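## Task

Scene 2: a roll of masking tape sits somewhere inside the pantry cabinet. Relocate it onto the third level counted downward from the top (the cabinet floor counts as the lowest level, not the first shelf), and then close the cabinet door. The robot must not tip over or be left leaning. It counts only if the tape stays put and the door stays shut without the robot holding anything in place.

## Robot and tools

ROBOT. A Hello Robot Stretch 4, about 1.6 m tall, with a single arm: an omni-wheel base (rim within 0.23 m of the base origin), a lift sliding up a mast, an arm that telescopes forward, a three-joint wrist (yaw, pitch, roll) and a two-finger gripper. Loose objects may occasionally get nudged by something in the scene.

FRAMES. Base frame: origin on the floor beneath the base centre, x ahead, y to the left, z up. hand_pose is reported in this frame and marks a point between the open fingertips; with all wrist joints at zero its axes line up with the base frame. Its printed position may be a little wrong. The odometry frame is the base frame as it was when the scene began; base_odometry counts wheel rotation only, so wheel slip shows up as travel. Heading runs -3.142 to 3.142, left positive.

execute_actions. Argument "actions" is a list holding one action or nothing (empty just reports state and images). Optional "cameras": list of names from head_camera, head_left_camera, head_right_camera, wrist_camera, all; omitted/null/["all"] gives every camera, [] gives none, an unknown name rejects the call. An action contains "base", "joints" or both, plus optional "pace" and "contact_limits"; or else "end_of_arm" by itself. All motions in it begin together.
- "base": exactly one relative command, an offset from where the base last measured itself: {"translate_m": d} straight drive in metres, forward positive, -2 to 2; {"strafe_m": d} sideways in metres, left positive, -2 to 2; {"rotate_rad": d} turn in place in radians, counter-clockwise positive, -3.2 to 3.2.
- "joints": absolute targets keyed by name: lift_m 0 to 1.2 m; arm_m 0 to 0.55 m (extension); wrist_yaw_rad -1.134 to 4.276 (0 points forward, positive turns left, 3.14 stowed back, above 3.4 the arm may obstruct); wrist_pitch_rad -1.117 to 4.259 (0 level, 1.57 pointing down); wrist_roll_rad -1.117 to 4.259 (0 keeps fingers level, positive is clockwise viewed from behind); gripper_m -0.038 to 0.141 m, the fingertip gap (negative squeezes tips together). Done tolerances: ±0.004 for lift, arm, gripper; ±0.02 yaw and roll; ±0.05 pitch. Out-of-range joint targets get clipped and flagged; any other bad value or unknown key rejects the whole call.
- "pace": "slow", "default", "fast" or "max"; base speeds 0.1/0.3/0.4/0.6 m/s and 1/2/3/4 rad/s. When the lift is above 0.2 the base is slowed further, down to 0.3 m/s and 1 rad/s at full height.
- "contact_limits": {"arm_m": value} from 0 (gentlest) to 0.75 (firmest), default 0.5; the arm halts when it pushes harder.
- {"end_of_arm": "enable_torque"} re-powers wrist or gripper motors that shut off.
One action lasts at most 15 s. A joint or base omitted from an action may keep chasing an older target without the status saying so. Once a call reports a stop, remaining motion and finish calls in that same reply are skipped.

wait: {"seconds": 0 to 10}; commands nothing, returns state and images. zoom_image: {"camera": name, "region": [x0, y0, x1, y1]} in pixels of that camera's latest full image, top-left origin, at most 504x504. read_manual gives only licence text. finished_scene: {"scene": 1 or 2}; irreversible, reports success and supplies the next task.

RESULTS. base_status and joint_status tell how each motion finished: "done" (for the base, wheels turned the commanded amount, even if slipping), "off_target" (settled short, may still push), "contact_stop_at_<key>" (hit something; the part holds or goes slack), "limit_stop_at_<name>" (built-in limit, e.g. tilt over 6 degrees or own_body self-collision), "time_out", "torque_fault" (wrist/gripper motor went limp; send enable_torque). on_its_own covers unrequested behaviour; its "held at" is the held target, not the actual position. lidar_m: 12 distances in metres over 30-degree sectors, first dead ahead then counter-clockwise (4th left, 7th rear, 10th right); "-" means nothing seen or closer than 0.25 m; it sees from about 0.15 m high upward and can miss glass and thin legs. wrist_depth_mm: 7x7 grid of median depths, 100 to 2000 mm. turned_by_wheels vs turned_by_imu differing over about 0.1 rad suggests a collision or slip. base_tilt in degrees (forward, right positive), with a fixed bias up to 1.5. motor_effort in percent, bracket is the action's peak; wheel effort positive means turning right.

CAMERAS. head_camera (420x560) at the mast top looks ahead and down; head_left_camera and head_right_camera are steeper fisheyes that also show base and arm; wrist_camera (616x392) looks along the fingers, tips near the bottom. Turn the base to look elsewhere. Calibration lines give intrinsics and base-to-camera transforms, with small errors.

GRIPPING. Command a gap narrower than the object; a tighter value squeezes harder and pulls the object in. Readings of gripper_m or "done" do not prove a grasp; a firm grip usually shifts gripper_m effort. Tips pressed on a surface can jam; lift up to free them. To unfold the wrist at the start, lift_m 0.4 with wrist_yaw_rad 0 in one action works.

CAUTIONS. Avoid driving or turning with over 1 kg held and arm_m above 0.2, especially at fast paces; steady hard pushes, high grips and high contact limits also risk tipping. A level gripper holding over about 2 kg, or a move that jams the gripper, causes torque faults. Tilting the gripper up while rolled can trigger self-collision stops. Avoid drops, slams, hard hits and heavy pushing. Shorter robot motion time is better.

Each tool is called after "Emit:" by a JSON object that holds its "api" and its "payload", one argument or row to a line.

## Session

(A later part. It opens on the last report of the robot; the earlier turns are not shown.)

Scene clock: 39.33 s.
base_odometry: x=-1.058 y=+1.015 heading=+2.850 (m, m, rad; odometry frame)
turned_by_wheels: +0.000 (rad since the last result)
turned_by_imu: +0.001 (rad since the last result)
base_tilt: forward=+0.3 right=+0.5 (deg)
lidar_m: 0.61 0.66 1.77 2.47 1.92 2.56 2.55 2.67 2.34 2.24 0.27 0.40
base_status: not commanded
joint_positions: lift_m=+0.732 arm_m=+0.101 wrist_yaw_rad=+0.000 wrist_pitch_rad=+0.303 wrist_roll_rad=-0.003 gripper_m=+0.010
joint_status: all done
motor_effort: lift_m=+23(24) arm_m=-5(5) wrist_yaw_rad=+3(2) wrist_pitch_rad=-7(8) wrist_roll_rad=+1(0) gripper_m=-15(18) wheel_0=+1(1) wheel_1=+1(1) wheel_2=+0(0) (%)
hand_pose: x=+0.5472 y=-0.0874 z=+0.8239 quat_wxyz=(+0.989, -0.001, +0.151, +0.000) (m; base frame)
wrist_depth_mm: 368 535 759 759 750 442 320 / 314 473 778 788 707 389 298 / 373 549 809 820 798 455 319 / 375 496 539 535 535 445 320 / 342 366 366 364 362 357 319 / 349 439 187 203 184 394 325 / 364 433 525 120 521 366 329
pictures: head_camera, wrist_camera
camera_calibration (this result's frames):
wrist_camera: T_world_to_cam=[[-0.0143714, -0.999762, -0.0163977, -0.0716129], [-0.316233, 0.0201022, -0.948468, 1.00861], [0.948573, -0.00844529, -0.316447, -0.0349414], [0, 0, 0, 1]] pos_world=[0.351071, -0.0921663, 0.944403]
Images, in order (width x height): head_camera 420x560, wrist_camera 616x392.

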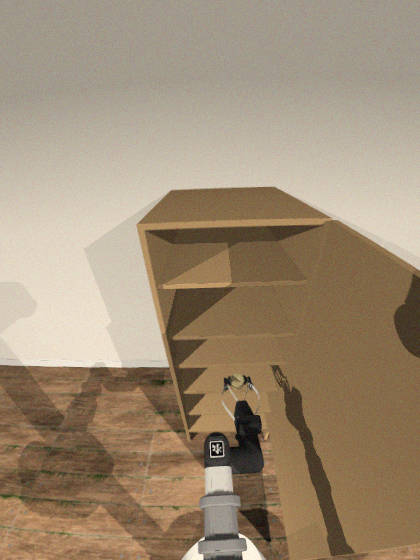

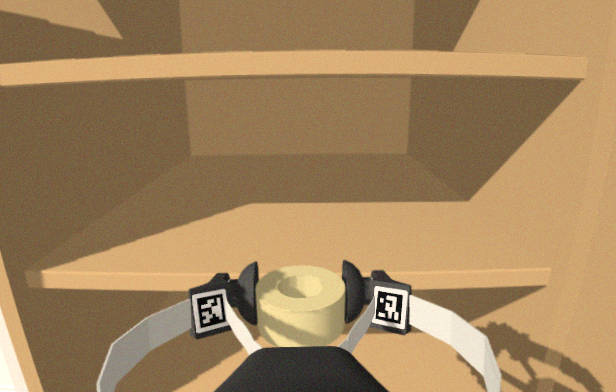

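Emit:
{"api": "execute_actions", "payload": {
  "actions": [
    {"joints": {"lift_m": 0.725, "arm_m": 0.32}, "contact_limits": {"arm_m": 0.15}}
  ],
  "cameras": []
}}

Emit:
{"api": "execute_actions", "payload": {
  "actions": [
    {"joints": {"lift_m": 0.713}}
  ],
  "cameras": ["wrist_camera"]
}}

Scene clock: 41.20 s.
base_odometry: x=-1.058 y=+1.015 heading=+2.850 (m, m, rad; odometry frame)
turned_by_wheels: +0.000 (rad since the last result)
turned_by_imu: +0.001 (rad since the last result)
base_tilt: forward=+0.4 right=+0.4 (deg)
lidar_m: 0.59 0.62 1.77 2.46 1.90 2.53 2.57 2.71 2.33 2.26 0.29 0.41
base_status: not commanded
joint_positions: lift_m=+0.725 arm_m=+0.319 wrist_yaw_rad=+0.000 wrist_pitch_rad=+0.302 wrist_roll_rad=-0.003 gripper_m=+0.010
joint_status: all done
motor_effort: lift_m=+15(20) arm_m=+6(6) wrist_yaw_rad=+1(2) wrist_pitch_rad=-6(8) wrist_roll_rad=-2(2) gripper_m=-17(17) wheel_0=+1(1) wheel_1=+2(1) wheel_2=+0(0) (%)
contact_limits: arm_m 0.15
hand_pose: x=+0.7654 y=-0.0874 z=+0.8176 quat_wxyz=(+0.989, -0.001, +0.151, +0.000) (m; base frame)
wrist_depth_mm: - - - - - - - / 324 459 585 574 574 433 320 / 359 525 603 603 603 473 330 / 362 469 517 512 504 442 330 / 325 347 347 347 343 342 317 / 258 259 187 203 184 257 255 / 209 199 213 120 212 196 210
pictures: none
No camera images: the call's "cameras" was empty. Leave "cameras" out to get every camera's image.

Scene clock: 41.90 s.
base_odometry: x=-1.058 y=+1.015 heading=+2.850 (m, m, rad; odometry frame)
turned_by_wheels: +0.000 (rad since the last result)
turned_by_imu: +0.000 (rad since the last result)
base_tilt: forward=+0.2 right=+0.5 (deg)
lidar_m: 0.59 0.64 1.76 2.46 1.93 2.53 2.57 2.70 2.34 2.26 0.28 0.39
base_status: not commanded
joint_positions: lift_m=+0.713 arm_m=+0.319 wrist_yaw_rad=+0.000 wrist_pitch_rad=+0.302 wrist_roll_rad=-0.003 gripper_m=+0.010
joint_status: all done
motor_effort: lift_m=+16(15) arm_m=+5(6) wrist_yaw_rad=+2(2) wrist_pitch_rad=-7(7) wrist_roll_rad=+0(1) gripper_m=-15(15) wheel_0=+1(1) wheel_1=+1(1) wheel_2=+0(0) (%)
hand_pose: x=+0.7654 y=-0.0874 z=+0.8056 quat_wxyz=(+0.989, -0.001, +0.151, +0.000) (m; base frame)
wrist_depth_mm: 146 161 175 183 182 173 - / 342 492 580 580 580 455 334 / 359 525 603 609 603 473 329 / 362 455 473 469 469 424 330 / 319 319 320 320 319 314 304 / 237 239 187 202 183 236 233 / 193 183 196 120 195 180 193
pictures: wrist_camera
camera_calibration (this result's frames):
wrist_camera: T_world_to_cam=[[-0.0142165, -0.999764, -0.0164007, -0.0688529], [-0.316036, 0.0200543, -0.948535, 1.06013], [0.948641, -0.00830165, -0.316247, -0.247839], [0, 0, 0, 1]] pos_world=[0.569171, -0.0921543, 0.926065]
Images, in order (width x height): wrist_camera 616x392.

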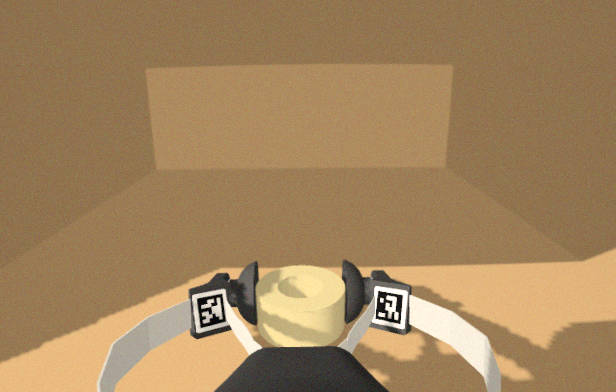

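Emit:
{"api": "execute_actions", "payload": {
  "actions": []
}}

Scene clock: 42.17 s.
base_odometry: x=-1.058 y=+1.015 heading=+2.850 (m, m, rad; odometry frame)
turned_by_wheels: +0.000 (rad since the last result)
turned_by_imu: +0.000 (rad since the last result)
base_tilt: forward=+0.2 right=+0.5 (deg)
lidar_m: 0.59 0.64 1.74 2.48 1.91 2.56 2.57 2.69 2.31 2.25 0.28 0.41
base_status: not commanded
joint_positions: lift_m=+0.713 arm_m=+0.319 wrist_yaw_rad=+0.000 wrist_pitch_rad=+0.302 wrist_roll_rad=-0.003 gripper_m=+0.010
joint_status: all done
motor_effort: lift_m=+15(15) arm_m=+6(6) wrist_yaw_rad=+2(2) wrist_pitch_rad=-7(7) wrist_roll_rad=+0(1) gripper_m=-19(15) wheel_0=+1(1) wheel_1=+1(1) wheel_2=+0(0) (%)
hand_pose: x=+0.7654 y=-0.0874 z=+0.8056 quat_wxyz=(+0.989, -0.001, +0.151, +0.000) (m; base frame)
wrist_depth_mm: 146 160 174 182 182 173 - / 342 488 574 574 574 455 334 / 362 530 603 597 597 477 330 / 362 459 473 469 466 424 332 / 319 322 320 319 317 312 306 / 237 238 187 203 183 237 233 / 193 183 196 120 195 180 194
pictures: head_camera, head_left_camera, head_right_camera, wrist_camera
camera_calibration (this result's frames):
wrist_camera: T_world_to_cam=[[-0.0142166, -0.999764, -0.0164006, -0.0688529], [-0.316036, 0.0200543, -0.948535, 1.06013], [0.948641, -0.00830172, -0.316247, -0.247839], [0, 0, 0, 1]] pos_world=[0.569171, -0.0921543, 0.926065]
Images, in order (width x height): head_camera 420x560, head_left_camera 420x672, head_right_camera 420x672, wrist_camera 616x392.

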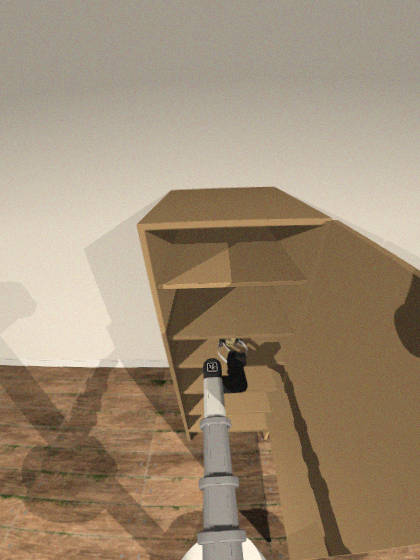

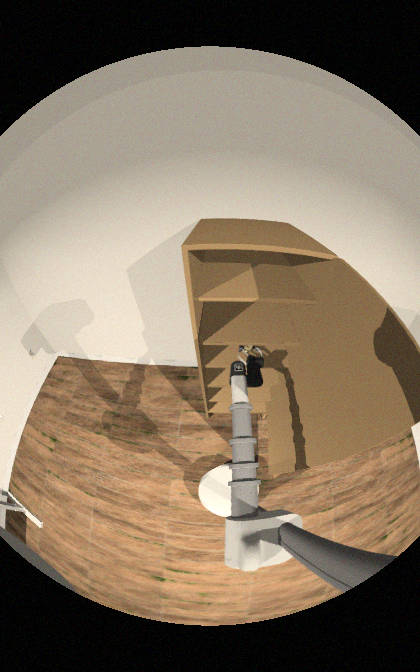

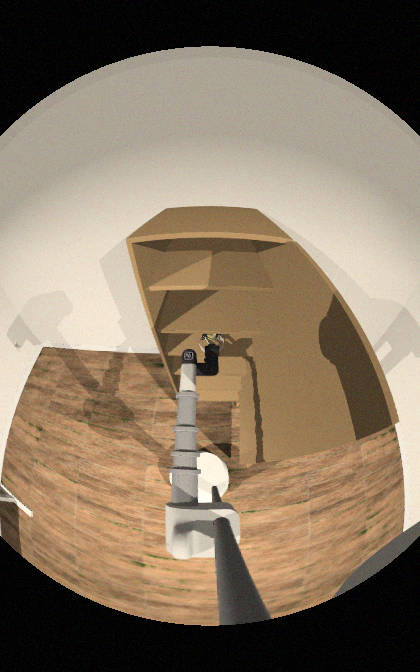

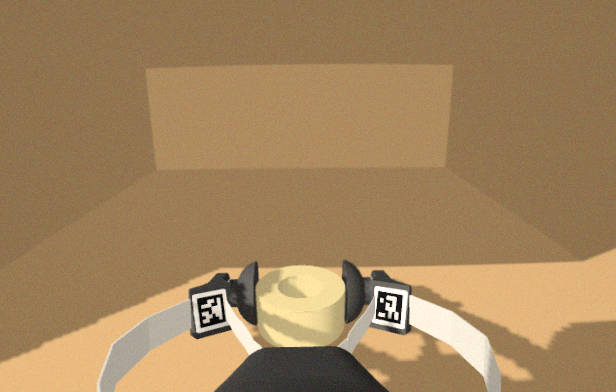

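Emit:
{"api": "execute_actions", "payload": {
  "actions": [
    {"joints": {"gripper_m": 0.09}}
  ],
  "cameras": ["wrist_camera"]
}}

Scene clock: 43.83 s.
base_odometry: x=-1.058 y=+1.015 heading=+2.850 (m, m, rad; odometry frame)
turned_by_wheels: +0.000 (rad since the last result)
turned_by_imu: +0.001 (rad since the last result)
base_tilt: forward=+0.3 right=+0.5 (deg)
lidar_m: 0.59 0.65 1.76 2.47 1.93 2.53 2.55 2.70 2.32 2.25 0.28 0.41
base_status: not commanded
joint_positions: lift_m=+0.713 arm_m=+0.319 wrist_yaw_rad=+0.000 wrist_pitch_rad=+0.302 wrist_roll_rad=-0.003 gripper_m=+0.090
joint_status: all done
motor_effort: lift_m=+16(16) arm_m=+5(5) wrist_yaw_rad=+2(2) wrist_pitch_rad=-6(9) wrist_roll_rad=+1(0) gripper_m=-4(18) wheel_0=+1(1) wheel_1=+1(1) wheel_2=+0(0) (%)
hand_pose: x=+0.7654 y=-0.0874 z=+0.8056 quat_wxyz=(+0.989, -0.001, +0.151, +0.000) (m; base frame)
wrist_depth_mm: 145 159 173 181 181 172 - / 340 488 574 580 574 449 334 / 362 530 597 609 597 473 330 / 362 462 473 473 469 424 332 / 319 319 322 320 319 315 306 / 238 240 200 208 195 236 234 / 193 190 196 121 199 187 195
pictures: wrist_camera
camera_calibration (this result's frames):
wrist_camera: T_world_to_cam=[[-0.0142165, -0.999764, -0.0164009, -0.0688526], [-0.316031, 0.0200545, -0.948537, 1.06013], [0.948642, -0.0083017, -0.316242, -0.247844], [0, 0, 0, 1]] pos_world=[0.569171, -0.0921543, 0.926066]
Images, in order (width x height): wrist_camera 616x392.

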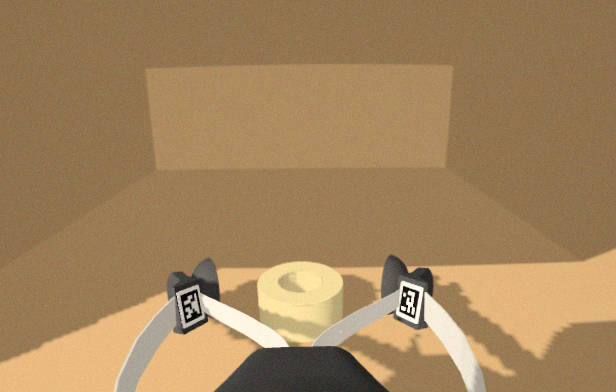

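Emit:
{"api": "execute_actions", "payload": {
  "actions": [
    {"base": {"translate_m": -0.45}, "joints": {"arm_m": 0.10}}
  ],
  "cameras": ["head_camera", "wrist_camera"]
}}

Scene clock: 46.87 s.
base_odometry: x=-0.627 y=+0.885 heading=+2.850 (m, m, rad; odometry frame)
turned_by_wheels: +0.000 (rad since the last result)
turned_by_imu: +0.001 (rad since the last result)
base_tilt: forward=+0.4 right=+0.4 (deg)
lidar_m: 1.05 1.71 2.43 1.77 1.79 2.16 2.11 2.21 2.32 2.23 2.24 0.61
base_status: done
joint_positions: lift_m=+0.713 arm_m=+0.101 wrist_yaw_rad=+0.000 wrist_pitch_rad=+0.302 wrist_roll_rad=-0.003 gripper_m=+0.090
joint_status: all done
motor_effort: lift_m=+16(16) arm_m=-5(3) wrist_yaw_rad=+3(1) wrist_pitch_rad=-7(7) wrist_roll_rad=-2(1) gripper_m=-1(2) wheel_0=+0(6) wheel_1=+0(9) wheel_2=+0(10) (%)
hand_pose: x=+0.5473 y=-0.0874 z=+0.8056 quat_wxyz=(+0.989, -0.001, +0.151, +0.000) (m; base frame)
wrist_depth_mm: 1160 1182 1160 1160 831 407 286 / 1229 1229 1025 1229 741 413 290 / 1281 1255 904 1098 759 413 291 / 1336 1336 1025 1182 866 415 293 / 1430 1397 878 917 798 413 291 / 1499 1430 200 1008 195 379 290 / 1281 1255 991 121 820 349 285
pictures: head_camera, wrist_camera
camera_calibration (this result's frames):
wrist_camera: T_world_to_cam=[[-0.0143168, -0.999763, -0.0164022, -0.0719255], [-0.31594, 0.0200866, -0.948566, 0.99117], [0.948671, -0.0083983, -0.316153, -0.0410425], [0, 0, 0, 1]] pos_world=[0.351056, -0.0921624, 0.926035]
Images, in order (width x height): head_camera 420x560, wrist_camera 616x392.

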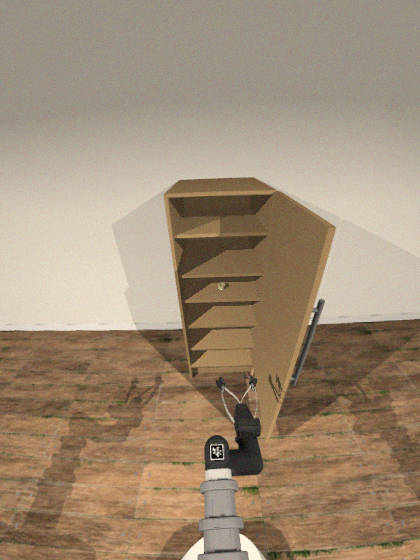

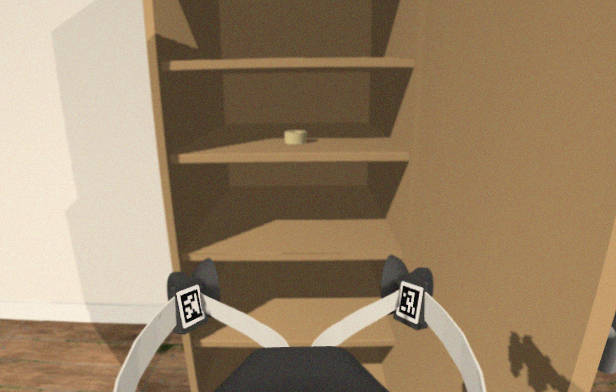

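Emit:
{"api": "execute_actions", "payload": {
  "actions": [
    {"base": {"rotate_rad": -0.53}, "joints": {"arm_m": 0.0, "lift_m": 0.35, "wrist_pitch_rad": 0.0, "gripper_m": 0.0}}
  ],
  "cameras": ["head_camera", "wrist_camera"]
}}

Scene clock: 50.50 s.
base_odometry: x=-0.627 y=+0.885 heading=+2.320 (m, m, rad; odometry frame)
turned_by_wheels: -0.530 (rad since the last result)
turned_by_imu: -0.525 (rad since the last result)
base_tilt: forward=+0.3 right=+0.5 (deg)
lidar_m: 0.61 1.04 1.71 2.39 1.76 1.78 2.15 2.12 2.22 2.33 2.23 2.26
base_status: done
joint_positions: lift_m=+0.350 arm_m=+0.002 wrist_yaw_rad=+0.000 wrist_pitch_rad=+0.002 wrist_roll_rad=-0.003 gripper_m=+0.000
joint_status: all done
motor_effort: lift_m=+15(14) arm_m=-5(5) wrist_yaw_rad=+2(2) wrist_pitch_rad=-6(13) wrist_roll_rad=+0(3) gripper_m=-5(2) wheel_0=+1(6) wheel_1=+2(7) wheel_2=+0(7) (%)
hand_pose: x=+0.4612 y=-0.0875 z=+0.5279 quat_wxyz=(+1.000, -0.001, +0.001, +0.000) (m; base frame)
wrist_depth_mm: 831 820 1464 1708 1921 - 1808 / 1025 878 1430 1708 1921 - 1863 / 1098 820 1499 1708 1921 - 1863 / 1182 820 1499 1708 1921 - 1921 / 1182 891 1499 1661 1983 - 1863 / 891 820 185 193 1708 1863 1756 / 946 854 1229 121 1205 1281 1281
pictures: head_camera, wrist_camera
camera_calibration (this result's frames):
wrist_camera: T_world_to_cam=[[-0.00903704, -0.999761, -0.0198938, -0.0783637], [-0.0215992, 0.0200851, -0.999565, 0.59171], [0.999726, -0.00860342, -0.0217756, -0.226182], [0, 0, 0, 1]] pos_world=[0.238192, -0.0921754, 0.584968]
Images, in order (width x height): head_camera 420x560, wrist_camera 616x392.

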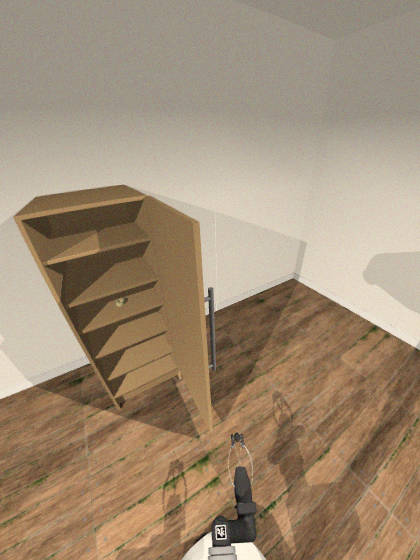

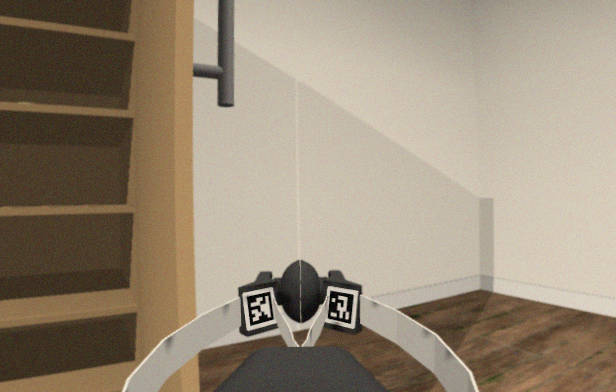

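Emit:
{"api": "execute_actions", "payload": {
  "actions": [
    {"joints": {"arm_m": 0.29}, "pace": "fast", "contact_limits": {"arm_m": 0.15}}
  ],
  "cameras": ["head_camera"]
}}

Scene clock: 53.70 s.
base_odometry: x=-0.627 y=+0.885 heading=+2.320 (m, m, rad; odometry frame)
turned_by_wheels: +0.000 (rad since the last result)
turned_by_imu: +0.001 (rad since the last result)
base_tilt: forward=+0.5 right=+0.5 (deg)
lidar_m: 0.62 1.04 1.72 2.41 1.75 1.79 2.18 2.11 2.19 2.31 2.22 2.26
base_status: not commanded
joint_positions: lift_m=+0.350 arm_m=+0.289 wrist_yaw_rad=+0.000 wrist_pitch_rad=+0.002 wrist_roll_rad=-0.003 gripper_m=+0.000
joint_status: all done
motor_effort: lift_m=+15(15) arm_m=+5(4) wrist_yaw_rad=+1(3) wrist_pitch_rad=-7(7) wrist_roll_rad=+1(0) gripper_m=-5(4) wheel_0=+1(1) wheel_1=+1(1) wheel_2=+0(0) (%)
contact_limits: arm_m 0.15
hand_pose: x=+0.7485 y=-0.0874 z=+0.5279 quat_wxyz=(+1.000, -0.001, +0.001, +0.000) (m; base frame)
wrist_depth_mm: 340 1118 1255 1397 1618 1921 1708 / 349 1118 1255 1430 1618 1863 1756 / 357 1118 1229 1397 1618 1863 1756 / 355 1118 1255 1430 1618 1921 1756 / 347 1098 1255 1366 1618 1863 1808 / 330 1098 185 192 1537 1808 1708 / 314 1060 1182 121 1205 1255 1281
pictures: head_camera
Images, in order (width x height): head_camera 420x560.

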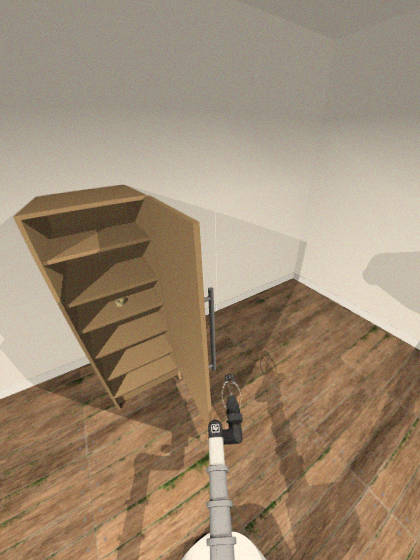

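Emit:
{"api": "execute_actions", "payload": {
  "actions": [
    {"base": {"strafe_m": 0.25}}
  ],
  "cameras": ["head_camera", "wrist_camera"]
}}

Scene clock: 55.87 s.
base_odometry: x=-0.810 y=+0.715 heading=+2.320 (m, m, rad; odometry frame)
turned_by_wheels: +0.000 (rad since the last result)
turned_by_imu: +0.000 (rad since the last result)
base_tilt: forward=+0.4 right=+0.6 (deg)
lidar_m: 0.64 0.64 1.57 2.21 1.98 1.58 2.30 2.21 2.34 2.54 2.47 2.10
base_status: done
joint_positions: lift_m=+0.350 arm_m=+0.289 wrist_yaw_rad=+0.000 wrist_pitch_rad=+0.002 wrist_roll_rad=-0.003 gripper_m=+0.000
joint_status: not commanded
motor_effort: lift_m=+16(16) arm_m=+5(5) wrist_yaw_rad=+3(26) wrist_pitch_rad=-8(7) wrist_roll_rad=+0(0) gripper_m=-5(5) wheel_0=+0(17) wheel_1=-1(8) wheel_2=+1(2) (%)
hand_pose: x=+0.7484 y=-0.0875 z=+0.5278 quat_wxyz=(+1.000, -0.001, +0.001, +0.000) (m; base frame)
wrist_depth_mm: 301 373 500 1255 1464 1756 1921 / 303 375 500 1281 1464 1756 1921 / 306 375 500 1255 1464 1756 1921 / 304 375 500 1281 1464 1756 1983 / 303 370 492 1229 1464 1756 1921 / 301 370 185 192 1430 1708 1808 / 298 334 466 121 1205 1255 1281
pictures: head_camera, wrist_camera
camera_calibration (this result's frames):
wrist_camera: T_world_to_cam=[[-0.00909622, -0.999761, -0.0198953, -0.0757418], [-0.0214359, 0.0200865, -0.999568, 0.597746], [0.999729, -0.00866582, -0.0216135, -0.513425], [0, 0, 0, 1]] pos_world=[0.52541, -0.0921795, 0.584884]
Images, in order (width x height): head_camera 420x560, wrist_camera 616x392.

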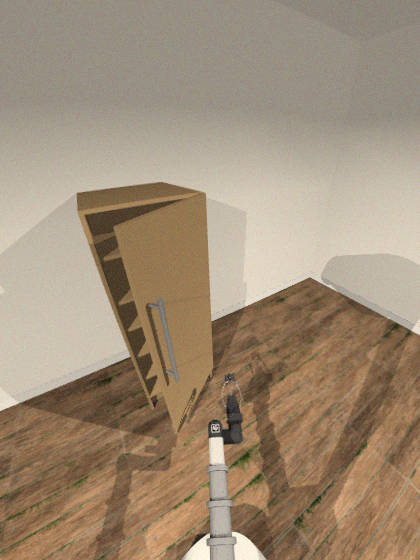

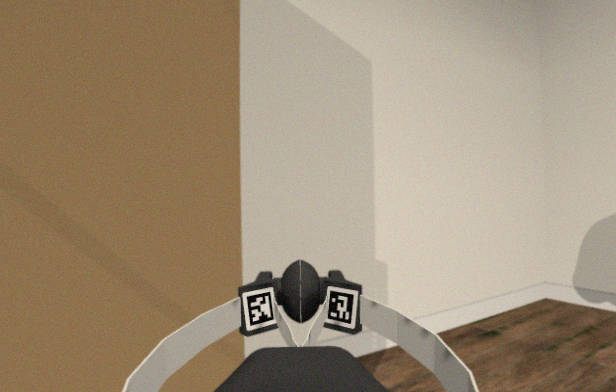

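Emit:
{"api": "execute_actions", "payload": {
  "actions": [],
  "cameras": ["head_camera"]
}}

Scene clock: 55.93 s.
base_odometry: x=-0.810 y=+0.715 heading=+2.320 (m, m, rad; odometry frame)
turned_by_wheels: +0.000 (rad since the last result)
turned_by_imu: +0.000 (rad since the last result)
base_tilt: forward=+0.3 right=+0.5 (deg)
lidar_m: 0.63 0.64 1.60 2.21 1.98 1.60 2.29 2.23 2.32 2.54 2.46 2.12
base_status: done
joint_positions: lift_m=+0.350 arm_m=+0.289 wrist_yaw_rad=+0.000 wrist_pitch_rad=+0.002 wrist_roll_rad=-0.003 gripper_m=+0.000
joint_status: not commanded
motor_effort: lift_m=+16(16) arm_m=+5(5) wrist_yaw_rad=+3(26) wrist_pitch_rad=-7(7) wrist_roll_rad=+2(0) gripper_m=-6(5) wheel_0=+0(17) wheel_1=-1(8) wheel_2=+1(2) (%)
hand_pose: x=+0.7484 y=-0.0875 z=+0.5278 quat_wxyz=(+1.000, -0.001, +0.001, +0.000) (m; base frame)
wrist_depth_mm: 312 382 500 1281 1464 1756 1921 / 314 382 504 1281 1464 1756 1921 / 312 382 500 1281 1464 1708 1983 / 314 382 500 1281 1430 1756 1983 / 310 379 496 1255 1464 1756 1983 / 310 377 185 192 1397 1708 1808 / 307 345 473 121 1182 1255 1281
pictures: head_camera
Images, in order (width x height): head_camera 420x560.

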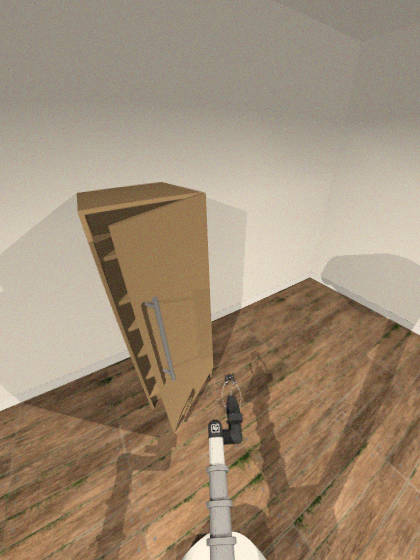

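Emit:
{"api": "wait", "payload": {
  "seconds": 1.5
}}

Scene clock: 57.50 s.
base_odometry: x=-0.810 y=+0.715 heading=+2.320 (m, m, rad; odometry frame)
turned_by_wheels: +0.000 (rad since the last result)
turned_by_imu: +0.001 (rad since the last result)
base_tilt: forward=+0.3 right=+0.5 (deg)
lidar_m: 0.93 0.87 1.59 2.20 1.94 1.58 2.29 2.22 2.32 2.56 2.45 2.09
base_status: done
joint_positions: lift_m=+0.350 arm_m=+0.289 wrist_yaw_rad=+0.000 wrist_pitch_rad=+0.002 wrist_roll_rad=-0.003 gripper_m=+0.000
joint_status: not commanded
motor_effort: lift_m=+16(16) arm_m=+5(5) wrist_yaw_rad=+2(26) wrist_pitch_rad=-7(7) wrist_roll_rad=+0(0) gripper_m=-4(5) wheel_0=+0(17) wheel_1=-1(8) wheel_2=+1(2) (%)
hand_pose: x=+0.7484 y=-0.0875 z=+0.5278 quat_wxyz=(+1.000, -0.001, +0.001, +0.000) (m; base frame)
wrist_depth_mm: 424 466 521 1281 1464 1708 1808 / 424 469 525 1255 1430 1756 1921 / 421 466 525 1255 1464 1708 1921 / 424 462 525 1255 1464 1756 1921 / 421 466 521 1255 1430 1708 1921 / 421 462 185 192 1397 1661 1756 / 418 445 508 121 1205 1255 1255
wait: 1.50 s; at rest by 0.20 s
pictures: head_camera, head_left_camera, head_right_camera, wrist_camera
camera_calibration (this result's frames):
wrist_camera: T_world_to_cam=[[-0.00909626, -0.999761, -0.0198952, -0.0757418], [-0.021436, 0.0200864, -0.999568, 0.597746], [0.999729, -0.00866586, -0.0216135, -0.513425], [0, 0, 0, 1]] pos_world=[0.52541, -0.0921795, 0.584884]
Images, in order (width x height): head_camera 420x560, head_left_camera 420x672, head_right_camera 420x672, wrist_camera 616x392.

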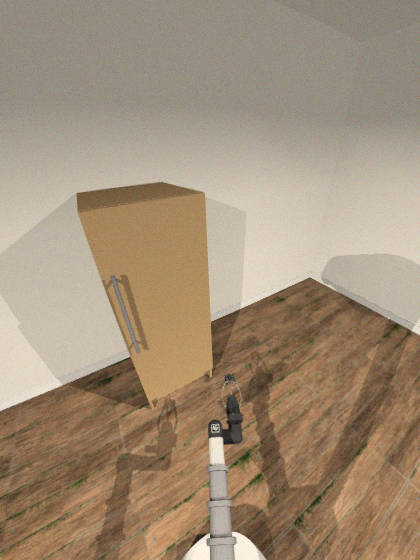

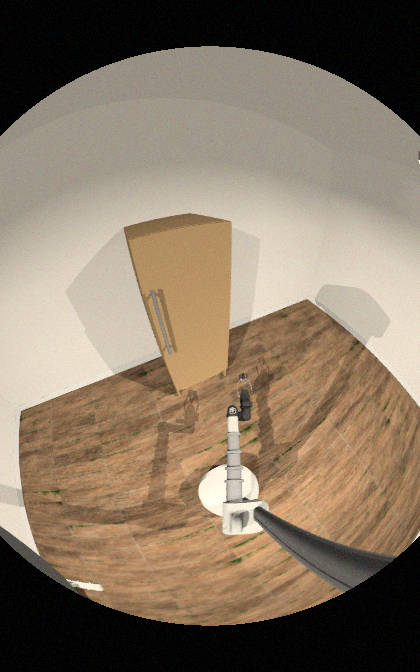

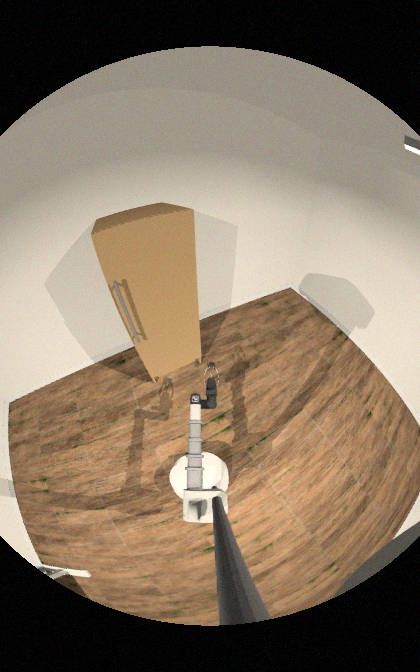

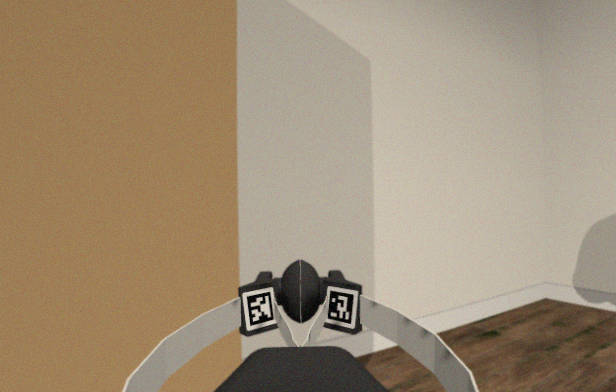

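Emit:
{"api": "zoom_image", "payload": {
  "camera": "head_camera",
  "region": [60, 170, 230, 420]
}}

Emit:
{"api": "zoom_image", "payload": {
  "camera": "head_camera",
  "region": [65, 175, 215, 235]
}}

Region (60, 170, 230, 420) of head_camera's 420x560 image, scaled by 2.016, with more detail than that image has; it fills the left 343 columns of this view, and the rest is white.

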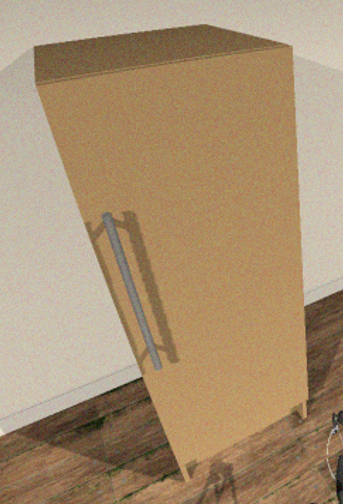

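Region (65, 175, 215, 235) of head_camera's 420x560 image, scaled by 3.360, with more detail than that image has; it fills the top 202 rows of this view, and the rest is white.

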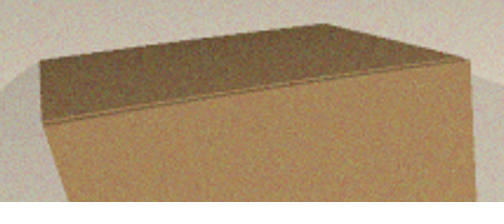

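Emit:
{"api": "wait", "payload": {
  "seconds": 1.5
}}

Scene clock: 59.37 s.
base_odometry: x=-0.810 y=+0.715 heading=+2.320 (m, m, rad; odometry frame)
turned_by_wheels: +0.000 (rad since the last result)
turned_by_imu: +0.001 (rad since the last result)
base_tilt: forward=+0.5 right=+0.7 (deg)
lidar_m: 0.95 0.85 1.60 2.21 1.99 1.61 2.29 2.22 2.32 2.53 2.46 2.08
base_status: done
joint_positions: lift_m=+0.350 arm_m=+0.289 wrist_yaw_rad=+0.000 wrist_pitch_rad=+0.002 wrist_roll_rad=-0.003 gripper_m=+0.000
joint_status: not commanded
motor_effort: lift_m=+16(16) arm_m=+5(5) wrist_yaw_rad=+3(26) wrist_pitch_rad=-7(7) wrist_roll_rad=-2(0) gripper_m=-3(5) wheel_0=+0(17) wheel_1=-1(8) wheel_2=+1(2) (%)
hand_pose: x=+0.7484 y=-0.0875 z=+0.5278 quat_wxyz=(+1.000, -0.001, +0.001, +0.000) (m; base frame)
wrist_depth_mm: 424 466 521 1255 1464 1756 1921 / 424 466 521 1255 1464 1756 1983 / 427 466 525 1281 1430 1756 1921 / 421 466 521 1281 1430 1756 1921 / 421 466 525 1255 1499 1708 1921 / 421 462 185 192 1397 1708 1808 / 421 442 512 121 1182 1255 1281
wait: 1.50 s; at rest from the start
pictures: head_camera, head_left_camera, head_right_camera, wrist_camera
camera_calibration (this result's frames):
wrist_camera: T_world_to_cam=[[-0.009096, -0.999761, -0.0198953, -0.0757419], [-0.021436, 0.0200865, -0.999568, 0.597746], [0.999729, -0.0086656, -0.0216136, -0.513425], [0, 0, 0, 1]] pos_world=[0.52541, -0.0921795, 0.584884]
Images, in order (width x height): head_camera 420x560, head_left_camera 420x672, head_right_camera 420x672, wrist_camera 616x392.

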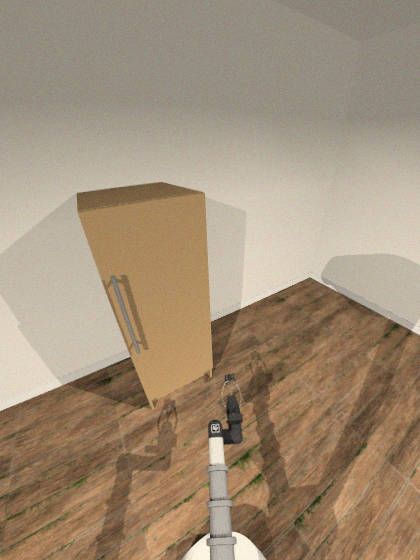

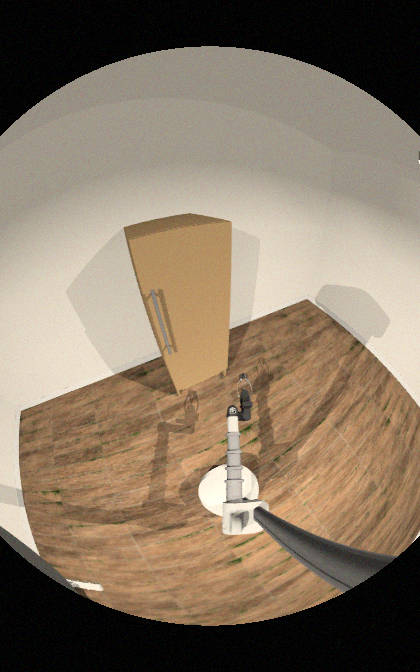

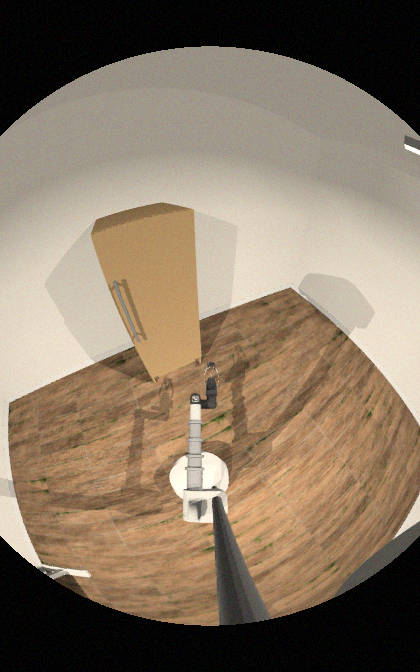

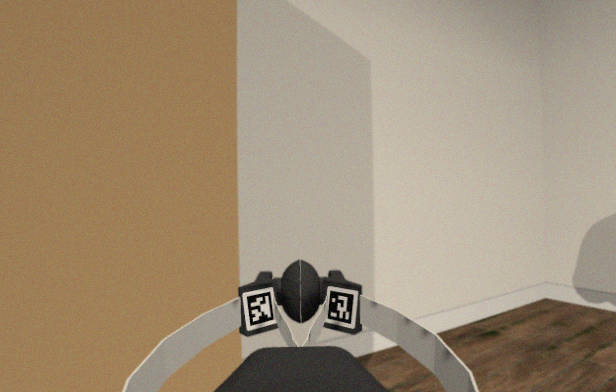

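Emit:
{"api": "zoom_image", "payload": {
  "camera": "head_camera",
  "region": [70, 185, 130, 225]
}}

Emit:
{"api": "zoom_image", "payload": {
  "camera": "head_camera",
  "region": [130, 360, 225, 415]
}}

Region (70, 185, 130, 225) of head_camera's 420x560 image, scaled by 8.400, with more detail than that image has.

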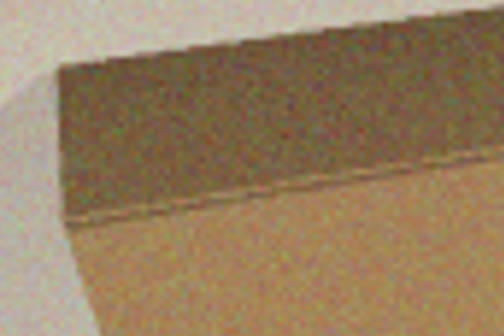

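Region (130, 360, 225, 415) of head_camera's 420x560 image, scaled by 5.305, with more detail than that image has; it fills the top 292 rows of this view, and the rest is white.

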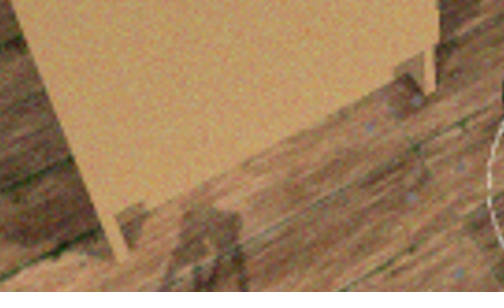

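The door sits flush with the cabinet and hasn't moved. The robot is clear of it and the tape is on the third level, so I'm ending the scene.

Emit:
{"api": "finished_scene", "payload": {
  "scene": 2
}}

The scene is finished: the task was done.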